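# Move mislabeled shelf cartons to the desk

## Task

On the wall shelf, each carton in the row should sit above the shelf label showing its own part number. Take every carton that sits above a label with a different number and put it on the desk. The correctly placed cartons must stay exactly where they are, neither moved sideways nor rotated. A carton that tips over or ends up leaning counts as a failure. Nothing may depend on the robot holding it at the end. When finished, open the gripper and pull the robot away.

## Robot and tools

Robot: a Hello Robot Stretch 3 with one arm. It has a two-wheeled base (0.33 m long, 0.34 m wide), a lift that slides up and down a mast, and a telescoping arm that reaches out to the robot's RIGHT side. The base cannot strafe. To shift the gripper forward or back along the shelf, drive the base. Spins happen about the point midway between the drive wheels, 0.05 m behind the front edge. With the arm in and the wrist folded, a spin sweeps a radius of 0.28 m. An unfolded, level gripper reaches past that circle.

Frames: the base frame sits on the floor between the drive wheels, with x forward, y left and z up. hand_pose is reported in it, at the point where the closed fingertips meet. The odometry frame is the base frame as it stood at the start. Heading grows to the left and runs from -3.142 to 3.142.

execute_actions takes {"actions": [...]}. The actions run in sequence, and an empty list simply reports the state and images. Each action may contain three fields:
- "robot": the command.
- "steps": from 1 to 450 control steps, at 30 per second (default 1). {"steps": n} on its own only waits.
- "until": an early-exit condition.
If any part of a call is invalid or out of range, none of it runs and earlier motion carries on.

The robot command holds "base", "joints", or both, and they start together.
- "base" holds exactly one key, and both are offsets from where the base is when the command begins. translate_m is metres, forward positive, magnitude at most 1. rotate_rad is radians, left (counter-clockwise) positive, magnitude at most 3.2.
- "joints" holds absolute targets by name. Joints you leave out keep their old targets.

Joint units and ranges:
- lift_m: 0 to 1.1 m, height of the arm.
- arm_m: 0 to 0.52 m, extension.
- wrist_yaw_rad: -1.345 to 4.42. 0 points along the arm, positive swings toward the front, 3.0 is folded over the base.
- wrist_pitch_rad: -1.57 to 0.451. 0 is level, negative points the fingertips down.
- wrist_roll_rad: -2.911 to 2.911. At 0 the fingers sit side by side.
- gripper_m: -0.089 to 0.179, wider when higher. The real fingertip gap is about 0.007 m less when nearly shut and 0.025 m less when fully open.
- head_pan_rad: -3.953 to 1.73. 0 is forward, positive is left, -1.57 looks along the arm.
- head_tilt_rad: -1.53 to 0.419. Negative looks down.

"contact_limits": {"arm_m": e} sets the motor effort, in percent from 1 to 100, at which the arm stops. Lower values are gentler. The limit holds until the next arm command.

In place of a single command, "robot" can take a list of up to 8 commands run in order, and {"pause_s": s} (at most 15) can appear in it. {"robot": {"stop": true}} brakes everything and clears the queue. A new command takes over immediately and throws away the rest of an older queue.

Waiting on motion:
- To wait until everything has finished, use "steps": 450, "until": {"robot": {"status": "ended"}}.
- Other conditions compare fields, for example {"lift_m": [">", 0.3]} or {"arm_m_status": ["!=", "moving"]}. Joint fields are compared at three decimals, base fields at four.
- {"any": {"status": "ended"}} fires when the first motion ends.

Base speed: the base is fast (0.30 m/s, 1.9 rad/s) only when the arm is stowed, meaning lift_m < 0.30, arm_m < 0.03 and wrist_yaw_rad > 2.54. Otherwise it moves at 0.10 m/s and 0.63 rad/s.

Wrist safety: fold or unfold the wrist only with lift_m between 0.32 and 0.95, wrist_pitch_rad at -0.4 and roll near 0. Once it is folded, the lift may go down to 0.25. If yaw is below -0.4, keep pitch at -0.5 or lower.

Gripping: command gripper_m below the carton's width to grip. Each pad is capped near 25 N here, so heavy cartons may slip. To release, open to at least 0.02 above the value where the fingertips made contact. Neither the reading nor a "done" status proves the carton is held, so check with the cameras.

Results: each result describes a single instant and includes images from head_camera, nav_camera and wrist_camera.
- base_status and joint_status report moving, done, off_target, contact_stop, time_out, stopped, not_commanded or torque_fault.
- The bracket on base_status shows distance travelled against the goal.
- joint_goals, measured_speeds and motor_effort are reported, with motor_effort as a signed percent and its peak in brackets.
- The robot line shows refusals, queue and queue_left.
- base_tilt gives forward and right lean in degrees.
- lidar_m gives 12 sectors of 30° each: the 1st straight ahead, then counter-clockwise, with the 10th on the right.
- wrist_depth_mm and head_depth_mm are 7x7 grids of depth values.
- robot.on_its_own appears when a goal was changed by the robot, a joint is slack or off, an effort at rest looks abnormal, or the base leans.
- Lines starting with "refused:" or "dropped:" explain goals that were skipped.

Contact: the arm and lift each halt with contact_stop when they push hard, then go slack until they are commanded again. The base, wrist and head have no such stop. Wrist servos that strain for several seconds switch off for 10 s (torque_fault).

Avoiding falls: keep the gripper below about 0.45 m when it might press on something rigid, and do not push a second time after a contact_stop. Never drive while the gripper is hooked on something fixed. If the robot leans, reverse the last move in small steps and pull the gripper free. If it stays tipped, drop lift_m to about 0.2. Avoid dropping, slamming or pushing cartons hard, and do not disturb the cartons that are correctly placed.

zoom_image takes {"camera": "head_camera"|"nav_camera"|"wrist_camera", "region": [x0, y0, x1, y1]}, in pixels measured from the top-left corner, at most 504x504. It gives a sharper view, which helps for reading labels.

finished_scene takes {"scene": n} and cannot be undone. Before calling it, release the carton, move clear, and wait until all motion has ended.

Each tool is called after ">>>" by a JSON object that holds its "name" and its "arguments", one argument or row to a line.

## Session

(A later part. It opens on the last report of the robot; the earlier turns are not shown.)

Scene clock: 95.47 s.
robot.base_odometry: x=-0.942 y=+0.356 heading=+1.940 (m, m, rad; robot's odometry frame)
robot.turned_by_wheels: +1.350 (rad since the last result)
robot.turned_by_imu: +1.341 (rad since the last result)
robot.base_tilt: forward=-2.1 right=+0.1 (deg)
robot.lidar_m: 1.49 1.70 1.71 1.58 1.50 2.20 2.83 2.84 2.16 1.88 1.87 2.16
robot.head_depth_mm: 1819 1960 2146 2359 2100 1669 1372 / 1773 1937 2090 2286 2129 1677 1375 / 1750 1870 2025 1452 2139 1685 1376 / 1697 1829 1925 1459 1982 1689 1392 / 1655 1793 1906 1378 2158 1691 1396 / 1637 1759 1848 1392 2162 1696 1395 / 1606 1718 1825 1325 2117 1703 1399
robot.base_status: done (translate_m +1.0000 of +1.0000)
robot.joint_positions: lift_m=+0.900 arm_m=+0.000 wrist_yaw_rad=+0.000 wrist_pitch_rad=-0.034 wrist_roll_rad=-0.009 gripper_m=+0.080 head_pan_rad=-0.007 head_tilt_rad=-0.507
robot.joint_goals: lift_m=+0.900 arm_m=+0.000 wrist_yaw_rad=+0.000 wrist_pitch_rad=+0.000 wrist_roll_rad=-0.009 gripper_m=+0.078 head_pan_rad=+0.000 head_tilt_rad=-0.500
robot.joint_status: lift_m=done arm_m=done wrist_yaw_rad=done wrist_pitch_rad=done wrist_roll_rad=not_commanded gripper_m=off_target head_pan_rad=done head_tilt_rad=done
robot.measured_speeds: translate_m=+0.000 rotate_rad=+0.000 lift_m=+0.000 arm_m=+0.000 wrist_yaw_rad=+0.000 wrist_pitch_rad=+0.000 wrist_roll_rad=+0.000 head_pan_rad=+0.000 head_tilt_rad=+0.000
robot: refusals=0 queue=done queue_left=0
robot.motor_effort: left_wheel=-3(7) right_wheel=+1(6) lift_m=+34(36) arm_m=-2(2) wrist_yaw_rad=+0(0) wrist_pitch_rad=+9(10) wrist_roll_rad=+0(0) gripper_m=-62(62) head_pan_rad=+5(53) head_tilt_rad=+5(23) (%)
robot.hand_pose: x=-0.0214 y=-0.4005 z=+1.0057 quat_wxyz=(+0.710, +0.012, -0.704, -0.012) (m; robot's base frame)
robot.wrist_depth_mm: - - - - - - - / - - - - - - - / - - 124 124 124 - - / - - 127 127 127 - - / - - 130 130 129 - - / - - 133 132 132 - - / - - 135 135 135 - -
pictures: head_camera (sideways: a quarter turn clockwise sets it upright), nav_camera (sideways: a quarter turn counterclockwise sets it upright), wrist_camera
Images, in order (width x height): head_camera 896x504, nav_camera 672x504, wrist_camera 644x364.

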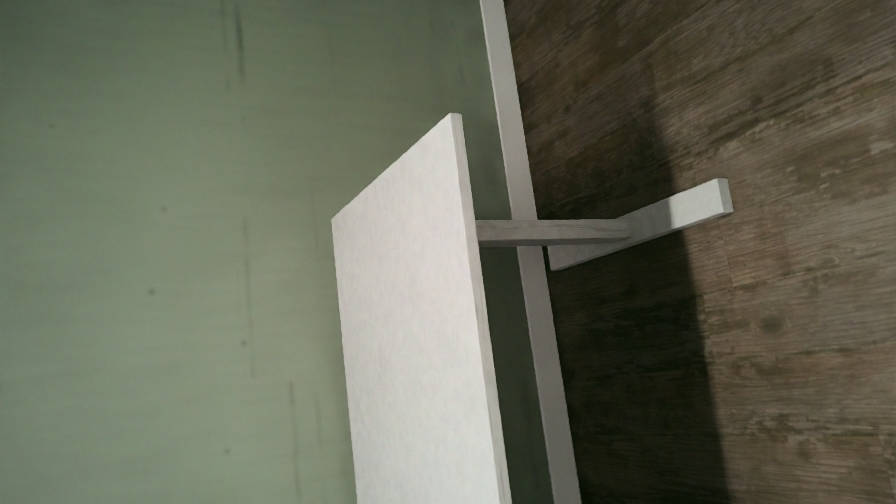

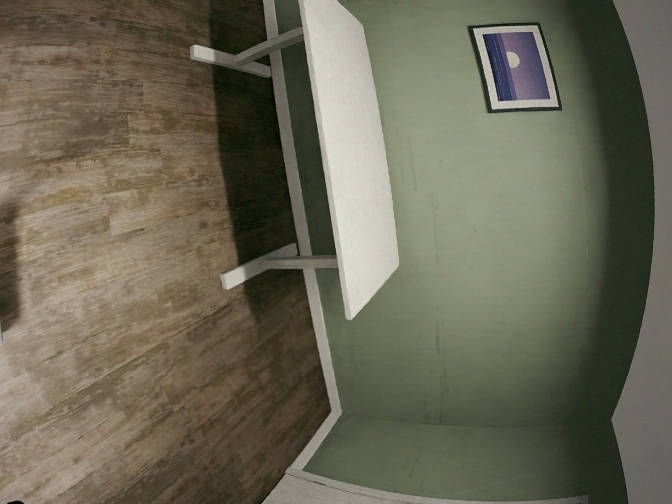

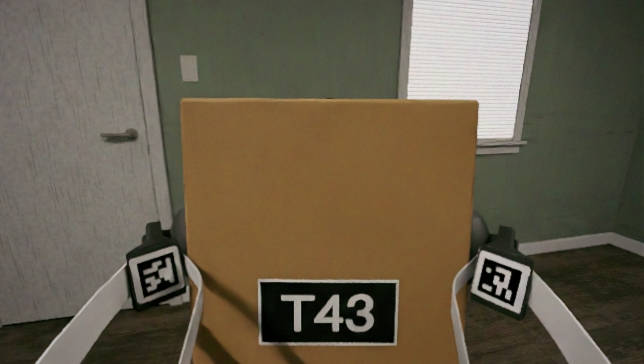

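>>> {"name": "execute_actions", "arguments": {
  "actions": [
    {"robot":[{"base":{"rotate_rad":0.62}},{"base":{"translate_m":0.72}},{"base":{"rotate_rad":1.17},"joints":{"head_pan_rad":-1.57,"head_tilt_rad":-0.6}},{"joints":{"arm_m":0.35,"lift_m":0.78}}],"steps":450,"until":{"robot":{"status":"ended"}}},
    {"steps":300,"until":{"robot":{"status":"ended"}}}
  ]
}}

>>> {"name": "execute_actions", "arguments": {
  "actions": [
    {"robot":{"joints":{"lift_m":0.67}},"steps":200,"until":{"robot":{"status":"ended"}}}
  ]
}}

Scene clock: 112.63 s.
robot.base_odometry: x=-1.543 y=+0.751 heading=-2.554 (m, m, rad; robot's odometry frame)
robot.turned_by_wheels: +1.790 (rad since the last result)
robot.turned_by_imu: +1.781 (rad since the last result)
robot.base_tilt: forward=-2.1 right=+0.1 (deg)
robot.lidar_m: 1.25 1.45 1.83 3.48 3.17 2.24 2.11 1.87 0.98 1.26 0.99 1.71
robot.head_depth_mm: 1067 1170 1281 1092 - - 1273 / 1067 1166 1284 1169 792 685 1305 / 1065 1167 1237 769 - 688 1304 / 1065 1162 1267 1003 851 690 1308 / 1065 1158 1282 1116 853 692 1318 / 1063 1163 1283 1120 860 695 1315 / 1061 1161 1276 1132 863 698 1315
robot.base_status: done (rotate_rad +1.1699 of +1.1700)
robot.joint_positions: lift_m=+0.780 arm_m=+0.350 wrist_yaw_rad=+0.000 wrist_pitch_rad=-0.035 wrist_roll_rad=-0.009 gripper_m=+0.080 head_pan_rad=-1.563 head_tilt_rad=-0.593
robot.joint_goals: lift_m=+0.780 arm_m=+0.350 wrist_yaw_rad=+0.000 wrist_pitch_rad=+0.000 wrist_roll_rad=-0.009 gripper_m=+0.078 head_pan_rad=-1.570 head_tilt_rad=-0.600
robot.joint_status: lift_m=done arm_m=done wrist_yaw_rad=done wrist_pitch_rad=done wrist_roll_rad=not_commanded gripper_m=off_target head_pan_rad=done head_tilt_rad=done
robot.measured_speeds: translate_m=+0.000 rotate_rad=+0.000 lift_m=+0.000 arm_m=+0.000 wrist_yaw_rad=+0.000 wrist_pitch_rad=+0.000 wrist_roll_rad=+0.000 head_pan_rad=+0.000 head_tilt_rad=+0.000
robot: refusals=0 queue=done queue_left=0
robot.motor_effort: left_wheel=-2(7) right_wheel=+2(6) lift_m=+27(34) arm_m=+3(2) wrist_yaw_rad=+0(0) wrist_pitch_rad=+9(10) wrist_roll_rad=+0(0) gripper_m=-62(62) head_pan_rad=-5(55) head_tilt_rad=-4(19) (%)
robot.hand_pose: x=-0.0214 y=-0.7500 z=+0.8859 quat_wxyz=(+0.710, +0.013, -0.704, -0.012) (m; robot's base frame)
robot.wrist_depth_mm: 593 592 600 606 611 612 614 / 609 617 618 614 628 644 651 / 627 642 125 125 125 655 671 / 668 672 127 127 127 691 704 / 557 580 130 129 130 559 558 / 394 - 132 132 132 - 397 / 322 309 136 135 135 311 311
pictures: head_camera (sideways: a quarter turn clockwise sets it upright), nav_camera (sideways: a quarter turn counterclockwise sets it upright), wrist_camera
Images, in order (width x height): head_camera 896x504, nav_camera 672x504, wrist_camera 644x364.

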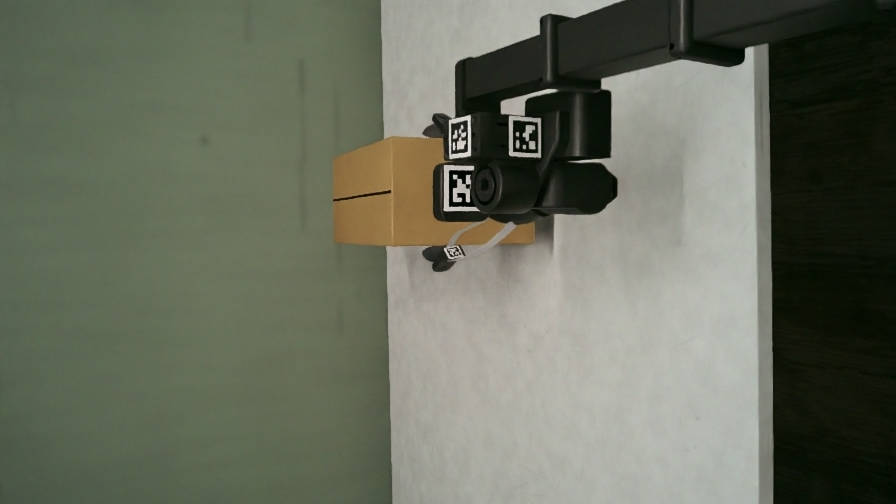

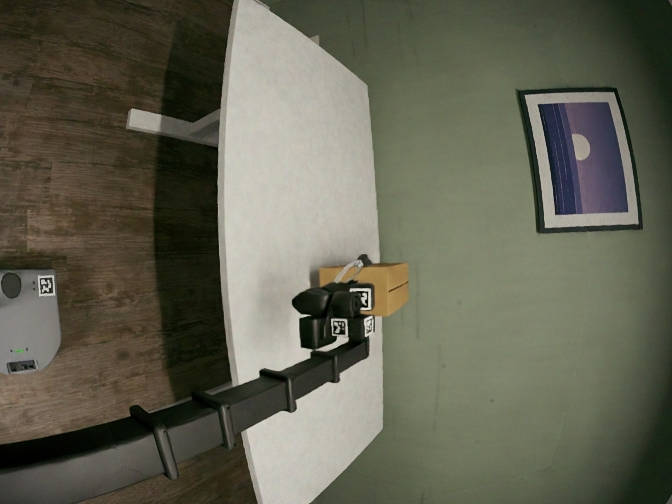

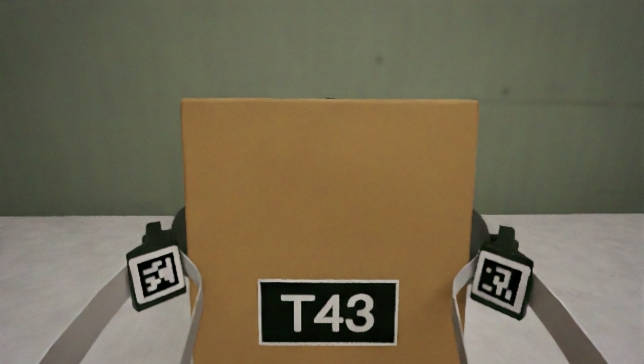

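Scene clock: 113.67 s.
robot.base_odometry: x=-1.543 y=+0.751 heading=-2.554 (m, m, rad; robot's odometry frame)
robot.turned_by_wheels: +0.000 (rad since the last result)
robot.turned_by_imu: +0.000 (rad since the last result)
robot.base_tilt: forward=-2.2 right=+0.0 (deg)
robot.lidar_m: 1.25 1.45 1.84 3.50 3.17 2.24 2.11 1.87 0.98 1.25 0.99 1.71
robot.head_depth_mm: 1071 1170 1288 1090 867 700 - / 1067 1167 1284 1097 - 666 1297 / 1065 1165 1252 817 - 671 1305 / 1066 1164 1269 983 846 691 1314 / 1061 1165 1283 1119 856 694 1317 / 1067 1162 1282 1126 858 695 1318 / 1064 1163 1281 1128 863 699 1321
robot.base_status: done (rotate_rad +1.1699 of +1.1700)
robot.joint_positions: lift_m=+0.700 arm_m=+0.350 wrist_yaw_rad=+0.000 wrist_pitch_rad=+0.074 wrist_roll_rad=-0.009 gripper_m=+0.080 head_pan_rad=-1.563 head_tilt_rad=-0.593
robot.joint_goals: lift_m=+0.701 arm_m=+0.350 wrist_yaw_rad=+0.000 wrist_pitch_rad=+0.000 wrist_roll_rad=-0.009 gripper_m=+0.078 head_pan_rad=-1.570 head_tilt_rad=-0.600
robot.joint_status: lift_m=contact_stop arm_m=done wrist_yaw_rad=done wrist_pitch_rad=done wrist_roll_rad=not_commanded gripper_m=off_target head_pan_rad=done head_tilt_rad=done
robot.measured_speeds: translate_m=+0.000 rotate_rad=+0.000 lift_m=-0.020 arm_m=+0.000 wrist_yaw_rad=+0.000 wrist_pitch_rad=+0.216 wrist_roll_rad=+0.000 head_pan_rad=+0.000 head_tilt_rad=+0.000
robot: refusals=0 queue=dropped queue_left=0
robot.on_its_own: lift_m is slack since a contact_stop, until your next command for it (your +0.670 is given up)
robot.motor_effort: left_wheel=-2(2) right_wheel=+2(2) lift_m=+30(30) arm_m=+3(3) wrist_yaw_rad=+0(0) wrist_pitch_rad=-25(25) wrist_roll_rad=+0(1) gripper_m=-62(62) head_pan_rad=-6(5) head_tilt_rad=-4(5) (%)
robot.hand_pose: x=-0.0214 y=-0.7520 z=+0.8341 quat_wxyz=(+0.710, -0.026, -0.703, +0.026) (m; robot's base frame)
robot.wrist_depth_mm: 607 612 626 629 637 639 643 / 630 627 628 635 659 655 669 / 626 647 123 123 123 672 683 / 654 665 126 126 126 693 692 / 528 554 129 129 129 543 535 / 342 333 132 132 132 - 345 / 265 254 136 135 136 256 255
pictures: head_camera (sideways: a quarter turn clockwise sets it upright), nav_camera (sideways: a quarter turn counterclockwise sets it upright), wrist_camera
Images, in order (width x height): head_camera 896x504, nav_camera 672x504, wrist_camera 644x364.

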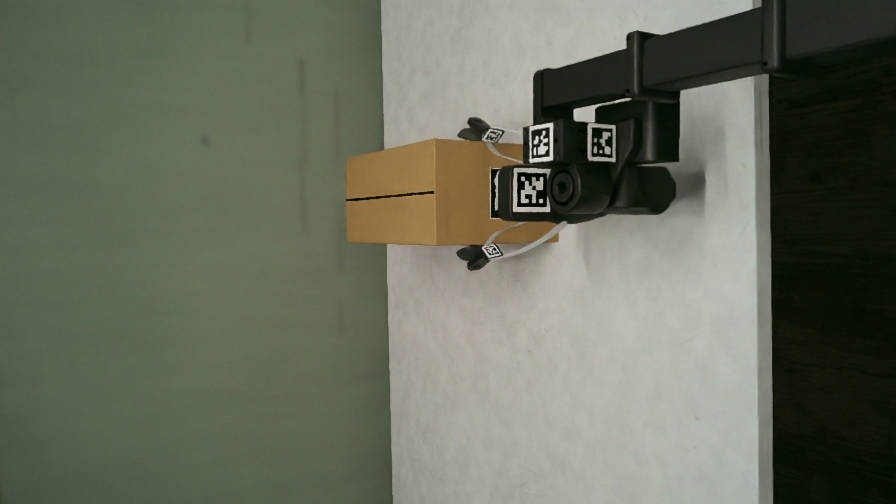

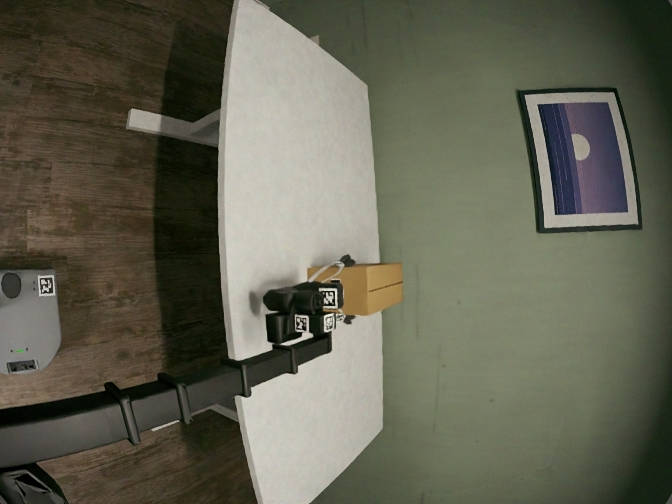

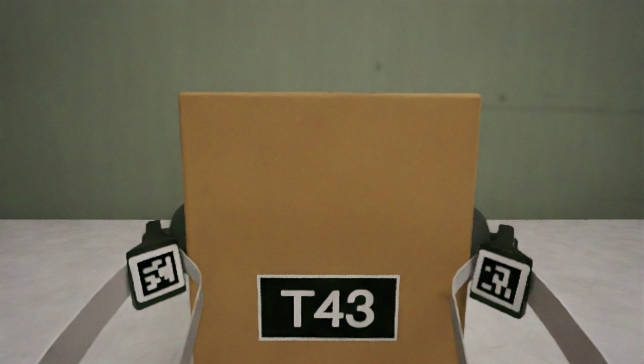

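>>> {"name": "execute_actions", "arguments": {
  "actions": [
    {"robot":[{"joints":{"lift_m":0.728,"gripper_m":0.17}},{"joints":{"arm_m":0.0}},{"joints":{"wrist_pitch_rad":-0.4,"gripper_m":0.04}},{"joints":{"wrist_yaw_rad":3.0}},{"joints":{"lift_m":0.25},"base":{"rotate_rad":1.70}},{"base":{"translate_m":1.0}},{"base":{"translate_m":1.0}},{"base":{"translate_m":0.636}}],"steps":450,"until":{"robot":{"status":"ended"}}},
    {"steps":450,"until":{"robot":{"status":"ended"}}},
    {"robot":[{"base":{"rotate_rad":1.443},"joints":{"lift_m":0.6,"head_tilt_rad":-0.65}},{"joints":{"wrist_yaw_rad":0,"gripper_m":0.13}},{"joints":{"wrist_pitch_rad":0,"lift_m":0.665}},{"joints":{"arm_m":0.1}}],"steps":450,"until":{"robot":{"status":"ended"}}}
  ]
}}

Scene clock: 153.63 s.
robot.base_odometry: x=+0.189 y=-1.235 heading=+0.589 (m, m, rad; robot's odometry frame)
robot.turned_by_wheels: +3.143 (rad since the last result)
robot.turned_by_imu: +3.126 (rad since the last result)
robot.base_tilt: forward=-2.2 right=+0.1 (deg)
robot.lidar_m: 1.93 1.98 2.60 3.42 2.35 1.90 1.83 1.34 0.94 0.89 0.91 1.19
robot.head_depth_mm: 747 823 917 859 848 1388 1318 / 743 821 917 803 819 1374 - / 743 819 910 872 846 1323 - / 741 817 906 811 812 1369 1272 / 739 816 908 889 844 1360 1276 / 738 811 901 821 808 1354 1283 / 736 810 900 895 846 1353 1282
robot.base_status: done (rotate_rad +1.4429 of +1.4430)
robot.joint_positions: lift_m=+0.665 arm_m=+0.100 wrist_yaw_rad=+0.001 wrist_pitch_rad=-0.020 wrist_roll_rad=-0.009 gripper_m=+0.130 head_pan_rad=-1.563 head_tilt_rad=-0.642
robot.joint_goals: lift_m=+0.665 arm_m=+0.100 wrist_yaw_rad=+0.000 wrist_pitch_rad=+0.000 wrist_roll_rad=-0.009 gripper_m=+0.130 head_pan_rad=-1.570 head_tilt_rad=-0.650
robot.joint_status: lift_m=done arm_m=done wrist_yaw_rad=done wrist_pitch_rad=done wrist_roll_rad=not_commanded gripper_m=done head_pan_rad=done head_tilt_rad=done
robot.measured_speeds: translate_m=+0.000 rotate_rad=+0.000 lift_m=+0.000 arm_m=+0.000 wrist_yaw_rad=+0.000 wrist_pitch_rad=+0.000 wrist_roll_rad=+0.000 head_pan_rad=+0.000 head_tilt_rad=+0.000
robot: refusals=0 queue=done queue_left=0
robot.motor_effort: left_wheel=-2(9) right_wheel=+3(8) lift_m=+34(35) arm_m=+3(0) wrist_yaw_rad=-1(3) wrist_pitch_rad=+6(21) wrist_roll_rad=+1(0) gripper_m=+0(100) head_pan_rad=-4(5) head_tilt_rad=-5(14) (%)
robot.hand_pose: x=-0.0213 y=-0.5004 z=+0.7744 quat_wxyz=(+0.711, +0.008, -0.704, -0.007) (m; robot's base frame)
robot.wrist_depth_mm: 479 483 489 497 497 509 518 / 494 501 510 514 527 526 541 / 272 281 279 286 287 296 296 / 285 290 291 298 301 308 308 / 292 298 303 309 308 324 322 / 304 - 316 319 321 - 334 / 608 612 628 629 643 653 671
pictures: head_camera (sideways: a quarter turn clockwise sets it upright), nav_camera (sideways: a quarter turn counterclockwise sets it upright), wrist_camera
Images, in order (width x height): head_camera 896x504, nav_camera 672x504, wrist_camera 644x364.

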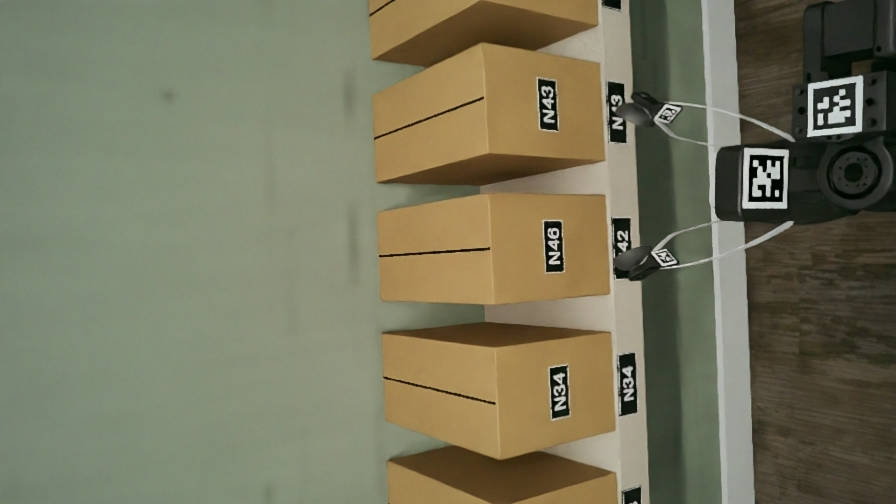

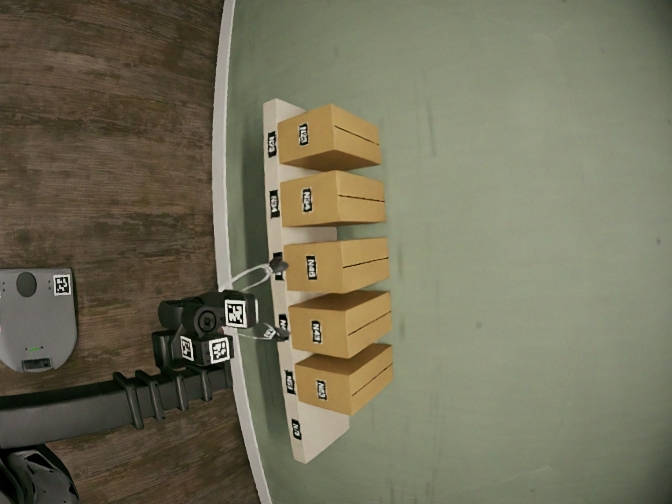

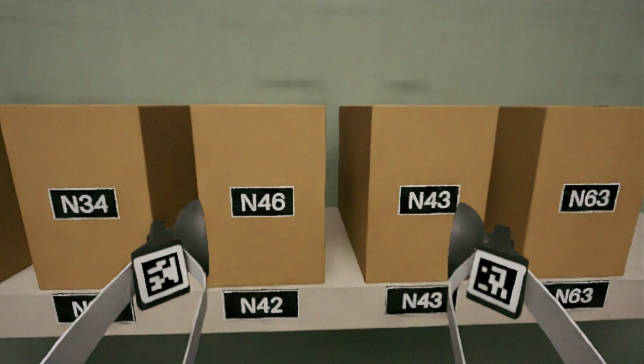

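>>> {"name": "execute_actions", "arguments": {
  "actions": [
    {"robot":[{"base":{"rotate_rad":0.03}},{"base":{"translate_m":0.04},"joints":{"arm_m":0.16}}],"steps":450,"until":{"robot":{"status":"ended"}}}
  ]
}}

Scene clock: 156.53 s.
robot.base_odometry: x=+0.222 y=-1.212 heading=+0.619 (m, m, rad; robot's odometry frame)
robot.turned_by_wheels: +0.030 (rad since the last result)
robot.turned_by_imu: +0.029 (rad since the last result)
robot.base_tilt: forward=-2.2 right=+0.0 (deg)
robot.lidar_m: 1.89 1.95 2.61 3.42 2.37 1.94 1.87 1.30 0.93 0.88 0.91 1.22
robot.head_depth_mm: 738 814 906 799 811 1330 - / 740 814 907 869 835 1299 - / 741 814 905 809 812 - - / 738 816 907 970 858 1365 1273 / 740 816 908 815 813 1364 1281 / 740 816 908 870 850 1367 1283 / 741 816 910 825 816 1372 1284
robot.base_status: done (translate_m +0.0400 of +0.0400)
robot.joint_positions: lift_m=+0.665 arm_m=+0.160 wrist_yaw_rad=+0.001 wrist_pitch_rad=-0.020 wrist_roll_rad=-0.009 gripper_m=+0.130 head_pan_rad=-1.563 head_tilt_rad=-0.642
robot.joint_goals: lift_m=+0.665 arm_m=+0.160 wrist_yaw_rad=+0.000 wrist_pitch_rad=+0.000 wrist_roll_rad=-0.009 gripper_m=+0.130 head_pan_rad=-1.570 head_tilt_rad=-0.650
robot.joint_status: lift_m=done arm_m=done wrist_yaw_rad=done wrist_pitch_rad=done wrist_roll_rad=not_commanded gripper_m=done head_pan_rad=done head_tilt_rad=done
robot.measured_speeds: translate_m=+0.000 rotate_rad=+0.000 lift_m=+0.000 arm_m=+0.000 wrist_yaw_rad=+0.000 wrist_pitch_rad=+0.000 wrist_roll_rad=+0.000 head_pan_rad=+0.000 head_tilt_rad=+0.000
robot: refusals=0 queue=done queue_left=0
robot.motor_effort: left_wheel=-2(7) right_wheel=+2(5) lift_m=+34(34) arm_m=+3(3) wrist_yaw_rad=-1(1) wrist_pitch_rad=+6(5) wrist_roll_rad=+1(0) gripper_m=+0(0) head_pan_rad=-4(5) head_tilt_rad=-5(5) (%)
robot.hand_pose: x=-0.0213 y=-0.5604 z=+0.7744 quat_wxyz=(+0.711, +0.008, -0.704, -0.007) (m; robot's base frame)
robot.wrist_depth_mm: 431 434 440 438 444 442 438 / 445 452 446 453 460 460 460 / 218 219 248 221 242 223 226 / 227 228 260 230 242 232 236 / 236 236 313 240 268 241 248 / 247 - 284 252 270 - 261 / 254 256 257 258 261 260 264
pictures: head_camera (sideways: a quarter turn clockwise sets it upright), nav_camera (sideways: a quarter turn counterclockwise sets it upright), wrist_camera
Images, in order (width x height): head_camera 896x504, nav_camera 672x504, wrist_camera 644x364.

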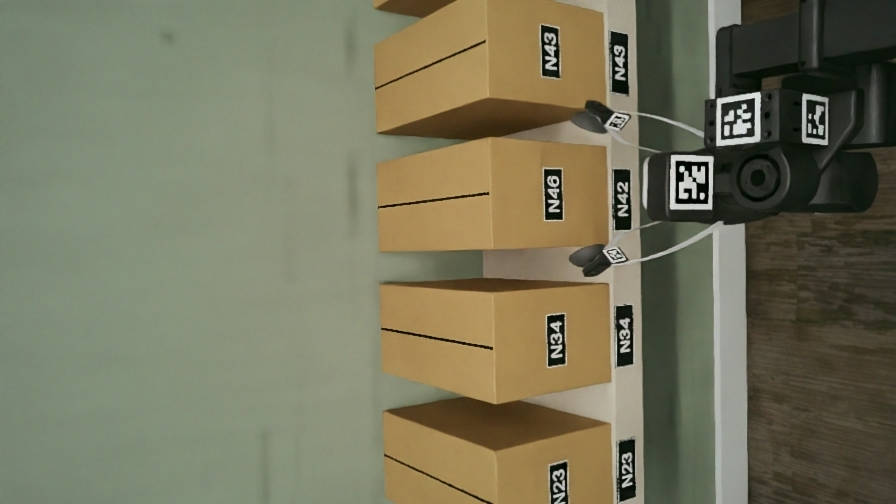

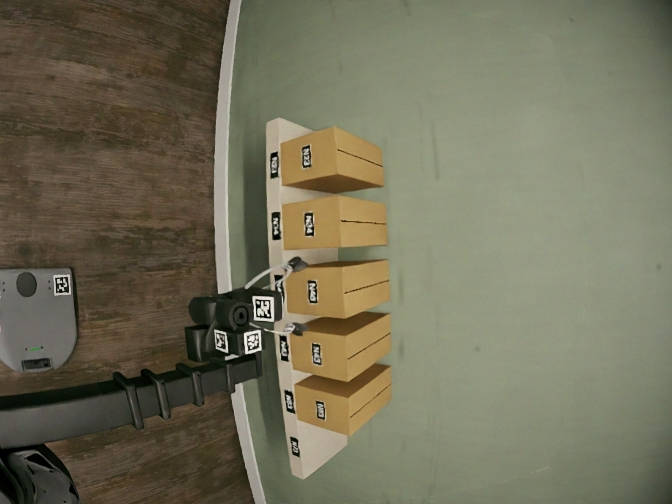

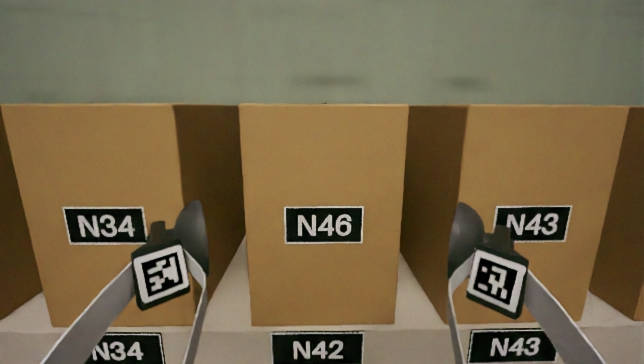

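>>> {"name": "execute_actions", "arguments": {
  "actions": [
    {"robot":[{"base":{"translate_m":0.004}},{"joints":{"arm_m":0.265},"contact_limits":{"arm_m":12}},{"joints":{"gripper_m":0.075}},{"pause_s":1},{"joints":{"lift_m":0.69}},{"joints":{"arm_m":0.0}}],"steps":450,"until":{"robot":{"status":"ended"}}}
  ]
}}

Scene clock: 165.00 s.
robot.base_odometry: x=+0.225 y=-1.210 heading=+0.619 (m, m, rad; robot's odometry frame)
robot.turned_by_wheels: +0.000 (rad since the last result)
robot.turned_by_imu: -0.002 (rad since the last result)
robot.base_tilt: forward=-2.1 right=+0.1 (deg)
robot.lidar_m: 1.89 1.94 2.60 3.87 2.38 1.94 1.88 1.30 0.92 0.88 0.91 1.22
robot.head_depth_mm: 740 814 905 798 813 1360 1262 / 740 814 907 869 823 544 1216 / 742 815 906 1011 650 544 571 / 738 816 907 999 719 549 1218 / 739 815 907 818 815 1366 1274 / 740 818 907 887 847 1370 1286 / 739 813 908 826 817 1371 1285
robot.base_status: done (translate_m +0.0040 of +0.0040)
robot.joint_positions: lift_m=+0.690 arm_m=+0.000 wrist_yaw_rad=+0.000 wrist_pitch_rad=-0.034 wrist_roll_rad=-0.009 gripper_m=+0.080 head_pan_rad=-1.563 head_tilt_rad=-0.642
robot.joint_goals: lift_m=+0.690 arm_m=+0.000 wrist_yaw_rad=+0.000 wrist_pitch_rad=+0.000 wrist_roll_rad=-0.009 gripper_m=+0.078 head_pan_rad=-1.570 head_tilt_rad=-0.650
robot.joint_status: lift_m=done arm_m=done wrist_yaw_rad=done wrist_pitch_rad=done wrist_roll_rad=not_commanded gripper_m=off_target head_pan_rad=done head_tilt_rad=done
robot.measured_speeds: translate_m=+0.000 rotate_rad=+0.000 lift_m=+0.000 arm_m=+0.000 wrist_yaw_rad=+0.000 wrist_pitch_rad=+0.000 wrist_roll_rad=+0.000 head_pan_rad=+0.000 head_tilt_rad=+0.000
robot: refusals=0 queue=done queue_left=0
robot.motor_effort: left_wheel=-3(4) right_wheel=+2(6) lift_m=+35(36) arm_m=-2(1) wrist_yaw_rad=+0(3) wrist_pitch_rad=+9(15) wrist_roll_rad=+1(0) gripper_m=-62(100) head_pan_rad=-5(5) head_tilt_rad=-5(5) (%)
robot.hand_pose: x=-0.0214 y=-0.4005 z=+0.7958 quat_wxyz=(+0.710, +0.012, -0.704, -0.012) (m; robot's base frame)
robot.wrist_depth_mm: 573 587 585 575 578 597 593 / 599 597 606 605 611 621 618 / 380 400 132 134 134 419 390 / 388 399 133 134 134 407 403 / 403 420 133 134 134 427 424 / 421 - 133 134 135 - 436 / 742 743 134 134 135 772 776
pictures: head_camera (sideways: a quarter turn clockwise sets it upright), nav_camera (sideways: a quarter turn counterclockwise sets it upright), wrist_camera
Images, in order (width x height): head_camera 896x504, nav_camera 672x504, wrist_camera 644x364.

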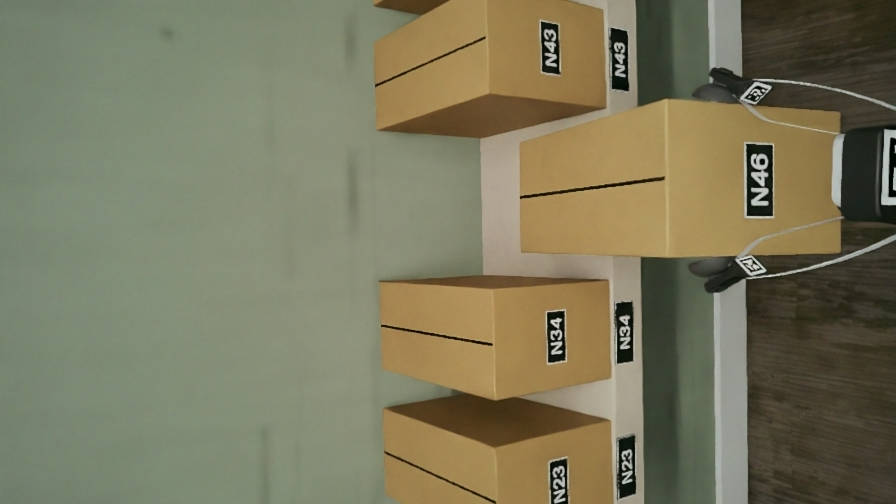

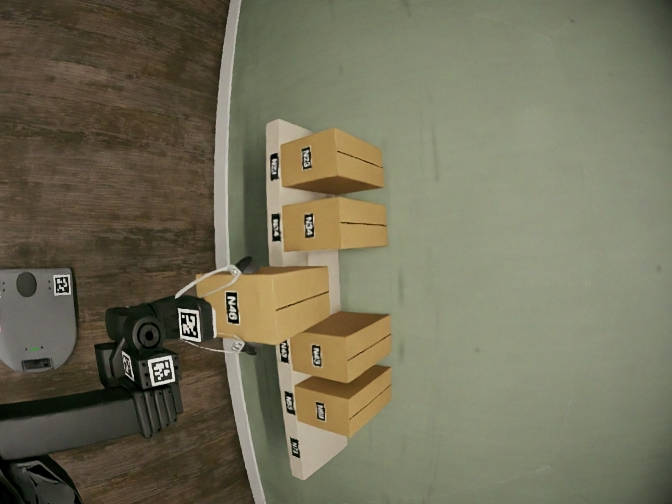

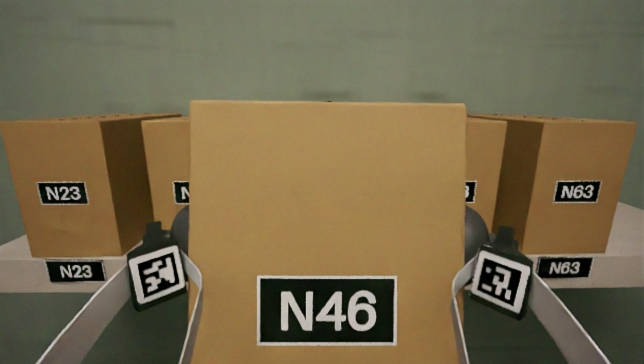

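>>> {"name": "execute_actions", "arguments": {
  "actions": [
    {"robot":[{"joints":{"lift_m":0.9}},{"base":{"rotate_rad":1.885}},{"base":{"translate_m":1.0}},{"base":{"translate_m":1.0}},{"base":{"translate_m":0.745}},{"base":{"rotate_rad":1.256}}],"steps":450,"until":{"robot":{"status":"ended"}}},
    {"steps":450,"until":{"robot":{"status":"ended"}}},
    {"steps":450,"until":{"robot":{"status":"ended"}}}
  ]
}}

Scene clock: 205.47 s.
robot.base_odometry: x=-1.981 y=+0.424 heading=-2.523 (m, m, rad; robot's odometry frame)
robot.turned_by_wheels: +3.141 (rad since the last result)
robot.turned_by_imu: +3.125 (rad since the last result)
robot.base_tilt: forward=-2.1 right=+0.1 (deg)
robot.lidar_m: 0.80 0.77 1.07 3.52 3.61 2.76 2.60 1.34 1.31 0.79 1.27 1.20
robot.head_depth_mm: 1059 1167 1256 1006 769 691 - / 1058 1168 1264 417 433 - - / 1058 1169 1256 418 431 - - / 1055 1163 1261 423 445 680 1269 / 1056 1164 1270 1031 806 700 1253 / 1058 1165 1277 1033 812 704 1285 / 1050 1159 1286 1445 1568 707 1285
robot.base_status: done (rotate_rad +1.2559 of +1.2560)
robot.joint_positions: lift_m=+0.900 arm_m=+0.000 wrist_yaw_rad=+0.000 wrist_pitch_rad=-0.034 wrist_roll_rad=-0.009 gripper_m=+0.080 head_pan_rad=-1.563 head_tilt_rad=-0.642
robot.joint_goals: lift_m=+0.900 arm_m=+0.000 wrist_yaw_rad=+0.000 wrist_pitch_rad=+0.000 wrist_roll_rad=-0.009 gripper_m=+0.078 head_pan_rad=-1.570 head_tilt_rad=-0.650
robot.joint_status: lift_m=done arm_m=done wrist_yaw_rad=done wrist_pitch_rad=done wrist_roll_rad=not_commanded gripper_m=off_target head_pan_rad=done head_tilt_rad=done
robot.measured_speeds: translate_m=+0.000 rotate_rad=+0.000 lift_m=+0.000 arm_m=+0.000 wrist_yaw_rad=+0.000 wrist_pitch_rad=+0.000 wrist_roll_rad=+0.000 head_pan_rad=+0.000 head_tilt_rad=+0.000
robot: refusals=0 queue=done queue_left=0
robot.motor_effort: left_wheel=-2(7) right_wheel=+2(7) lift_m=+34(35) arm_m=-2(2) wrist_yaw_rad=+0(0) wrist_pitch_rad=+9(9) wrist_roll_rad=+0(1) gripper_m=-62(62) head_pan_rad=-4(5) head_tilt_rad=-4(5) (%)
robot.hand_pose: x=-0.0214 y=-0.4005 z=+1.0056 quat_wxyz=(+0.710, +0.012, -0.704, -0.012) (m; robot's base frame)
robot.wrist_depth_mm: 880 917 914 912 938 913 927 / 920 911 934 939 963 956 975 / 964 965 133 133 134 - - / - - 133 133 134 - - / - - 133 133 134 654 518 / - - 133 134 134 - 542 / - 469 133 134 135 474 476
pictures: head_camera (sideways: a quarter turn clockwise sets it upright), nav_camera (sideways: a quarter turn counterclockwise sets it upright), wrist_camera
Images, in order (width x height): head_camera 896x504, nav_camera 672x504, wrist_camera 644x364.

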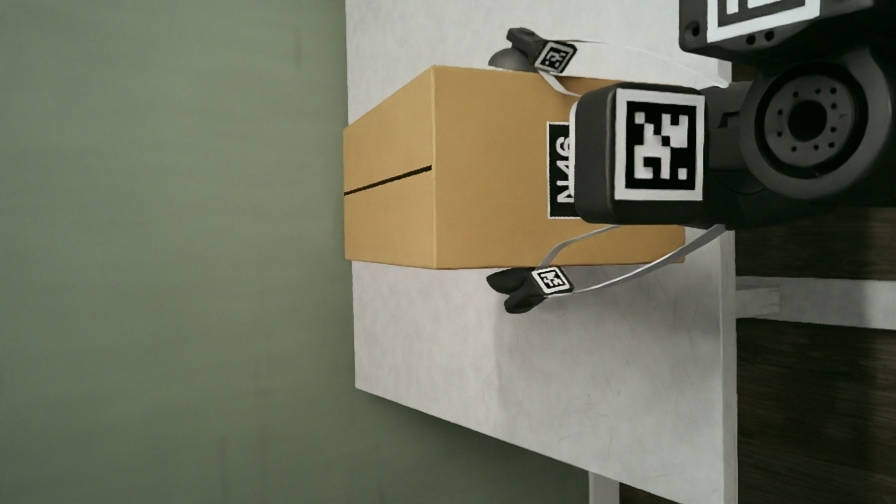

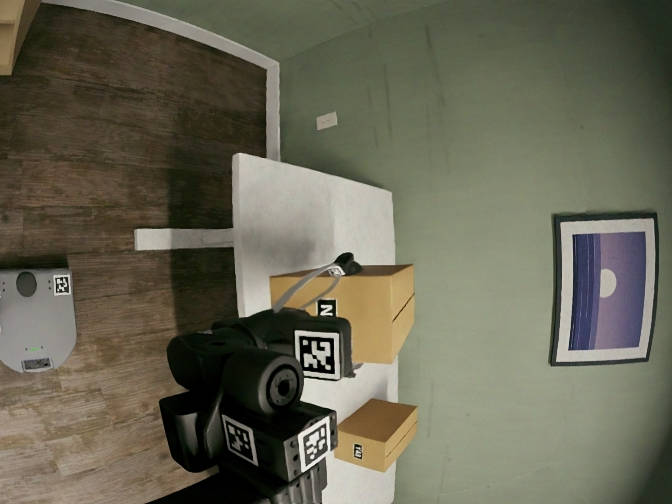

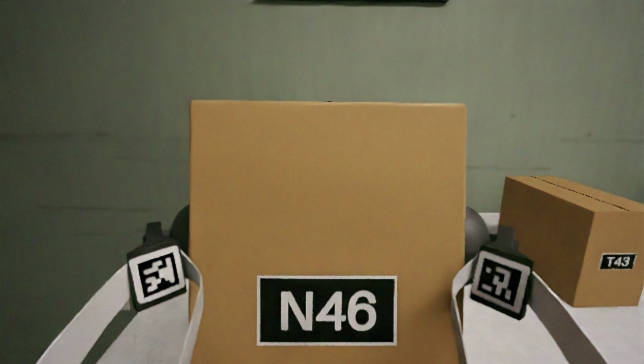

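Fine location.

>>> {"name": "execute_actions", "arguments": {
  "actions": [
    {"robot":[{"base":{"translate_m":-0.1},"joints":{"arm_m":0.3,"lift_m":0.78}},{"joints":{"lift_m":0.728}},{"joints":{"gripper_m":0.17}},{"joints":{"arm_m":0}}],"steps":450,"until":{"robot":{"status":"ended"}}}
  ]
}}

Scene clock: 214.47 s.
robot.base_odometry: x=-1.899 y=+0.482 heading=-2.523 (m, m, rad; robot's odometry frame)
robot.turned_by_wheels: +0.000 (rad since the last result)
robot.turned_by_imu: -0.002 (rad since the last result)
robot.base_tilt: forward=-2.1 right=+0.1 (deg)
robot.lidar_m: 0.87 1.14 1.14 3.51 3.61 2.67 2.50 1.26 1.31 1.25 0.81 1.30
robot.head_depth_mm: 1062 1175 1261 1005 793 700 1262 / 1061 1171 1265 1009 797 693 1295 / 1063 1169 1243 774 802 695 1343 / 1061 1172 1259 946 805 699 1277 / 1061 1168 1276 1032 806 709 1275 / 1057 1168 1277 1035 812 702 1282 / 1057 1167 1295 1042 813 705 1283
robot.base_status: done (translate_m -0.1000 of -0.1000)
robot.joint_positions: lift_m=+0.728 arm_m=+0.000 wrist_yaw_rad=+0.000 wrist_pitch_rad=-0.020 wrist_roll_rad=-0.009 gripper_m=+0.170 head_pan_rad=-1.563 head_tilt_rad=-0.642
robot.joint_goals: lift_m=+0.728 arm_m=+0.000 wrist_yaw_rad=+0.000 wrist_pitch_rad=+0.000 wrist_roll_rad=-0.009 gripper_m=+0.170 head_pan_rad=-1.570 head_tilt_rad=-0.650
robot.joint_status: lift_m=done arm_m=done wrist_yaw_rad=done wrist_pitch_rad=done wrist_roll_rad=not_commanded gripper_m=off_target head_pan_rad=done head_tilt_rad=done
robot.measured_speeds: translate_m=+0.000 rotate_rad=+0.000 lift_m=+0.000 arm_m=+0.000 wrist_yaw_rad=+0.000 wrist_pitch_rad=+0.000 wrist_roll_rad=+0.000 head_pan_rad=+0.000 head_tilt_rad=+0.000
robot: refusals=0 queue=done queue_left=0
robot.motor_effort: left_wheel=-2(7) right_wheel=+2(3) lift_m=+26(34) arm_m=-2(1) wrist_yaw_rad=+1(0) wrist_pitch_rad=+5(10) wrist_roll_rad=+0(0) gripper_m=+0(100) head_pan_rad=-5(4) head_tilt_rad=-5(5) (%)
robot.hand_pose: x=-0.0215 y=-0.4010 z=+0.8377 quat_wxyz=(+0.710, +0.007, -0.704, -0.007) (m; robot's base frame)
robot.wrist_depth_mm: 892 897 931 909 922 947 954 / 908 945 935 940 952 980 - / 954 972 965 418 - 579 471 / - 979 760 436 766 576 497 / 492 490 455 446 450 469 452 / 336 304 320 322 323 312 332 / 236 248 249 249 249 248 235
pictures: head_camera (sideways: a quarter turn clockwise sets it upright), nav_camera (sideways: a quarter turn counterclockwise sets it upright), wrist_camera
Images, in order (width x height): head_camera 896x504, nav_camera 672x504, wrist_camera 644x364.

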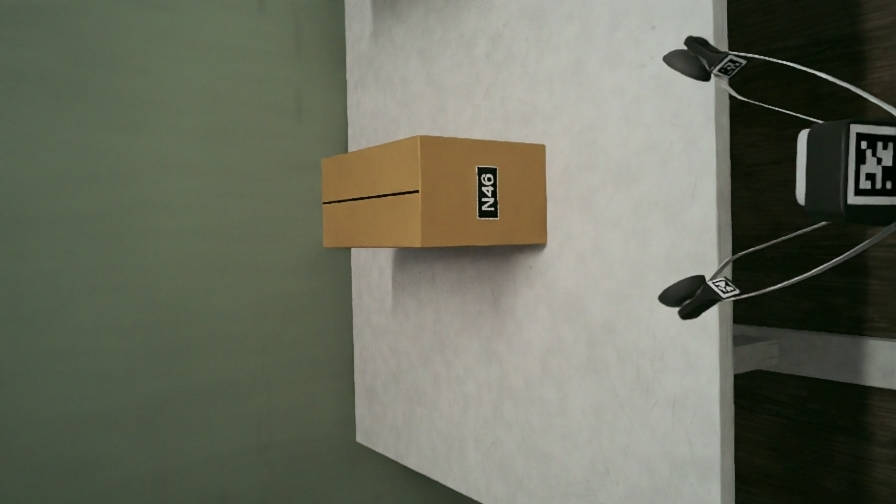

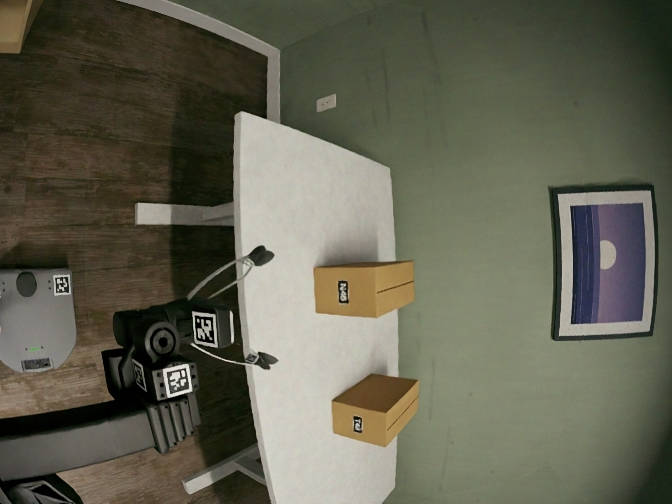

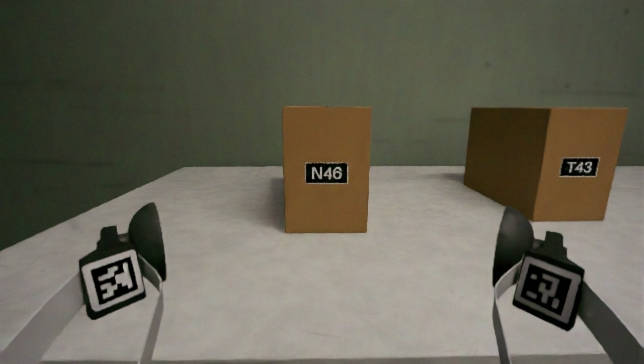

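>>> {"name": "finished_scene", "arguments": {
  "scene": 2
}}

The scene is finished: the task was done.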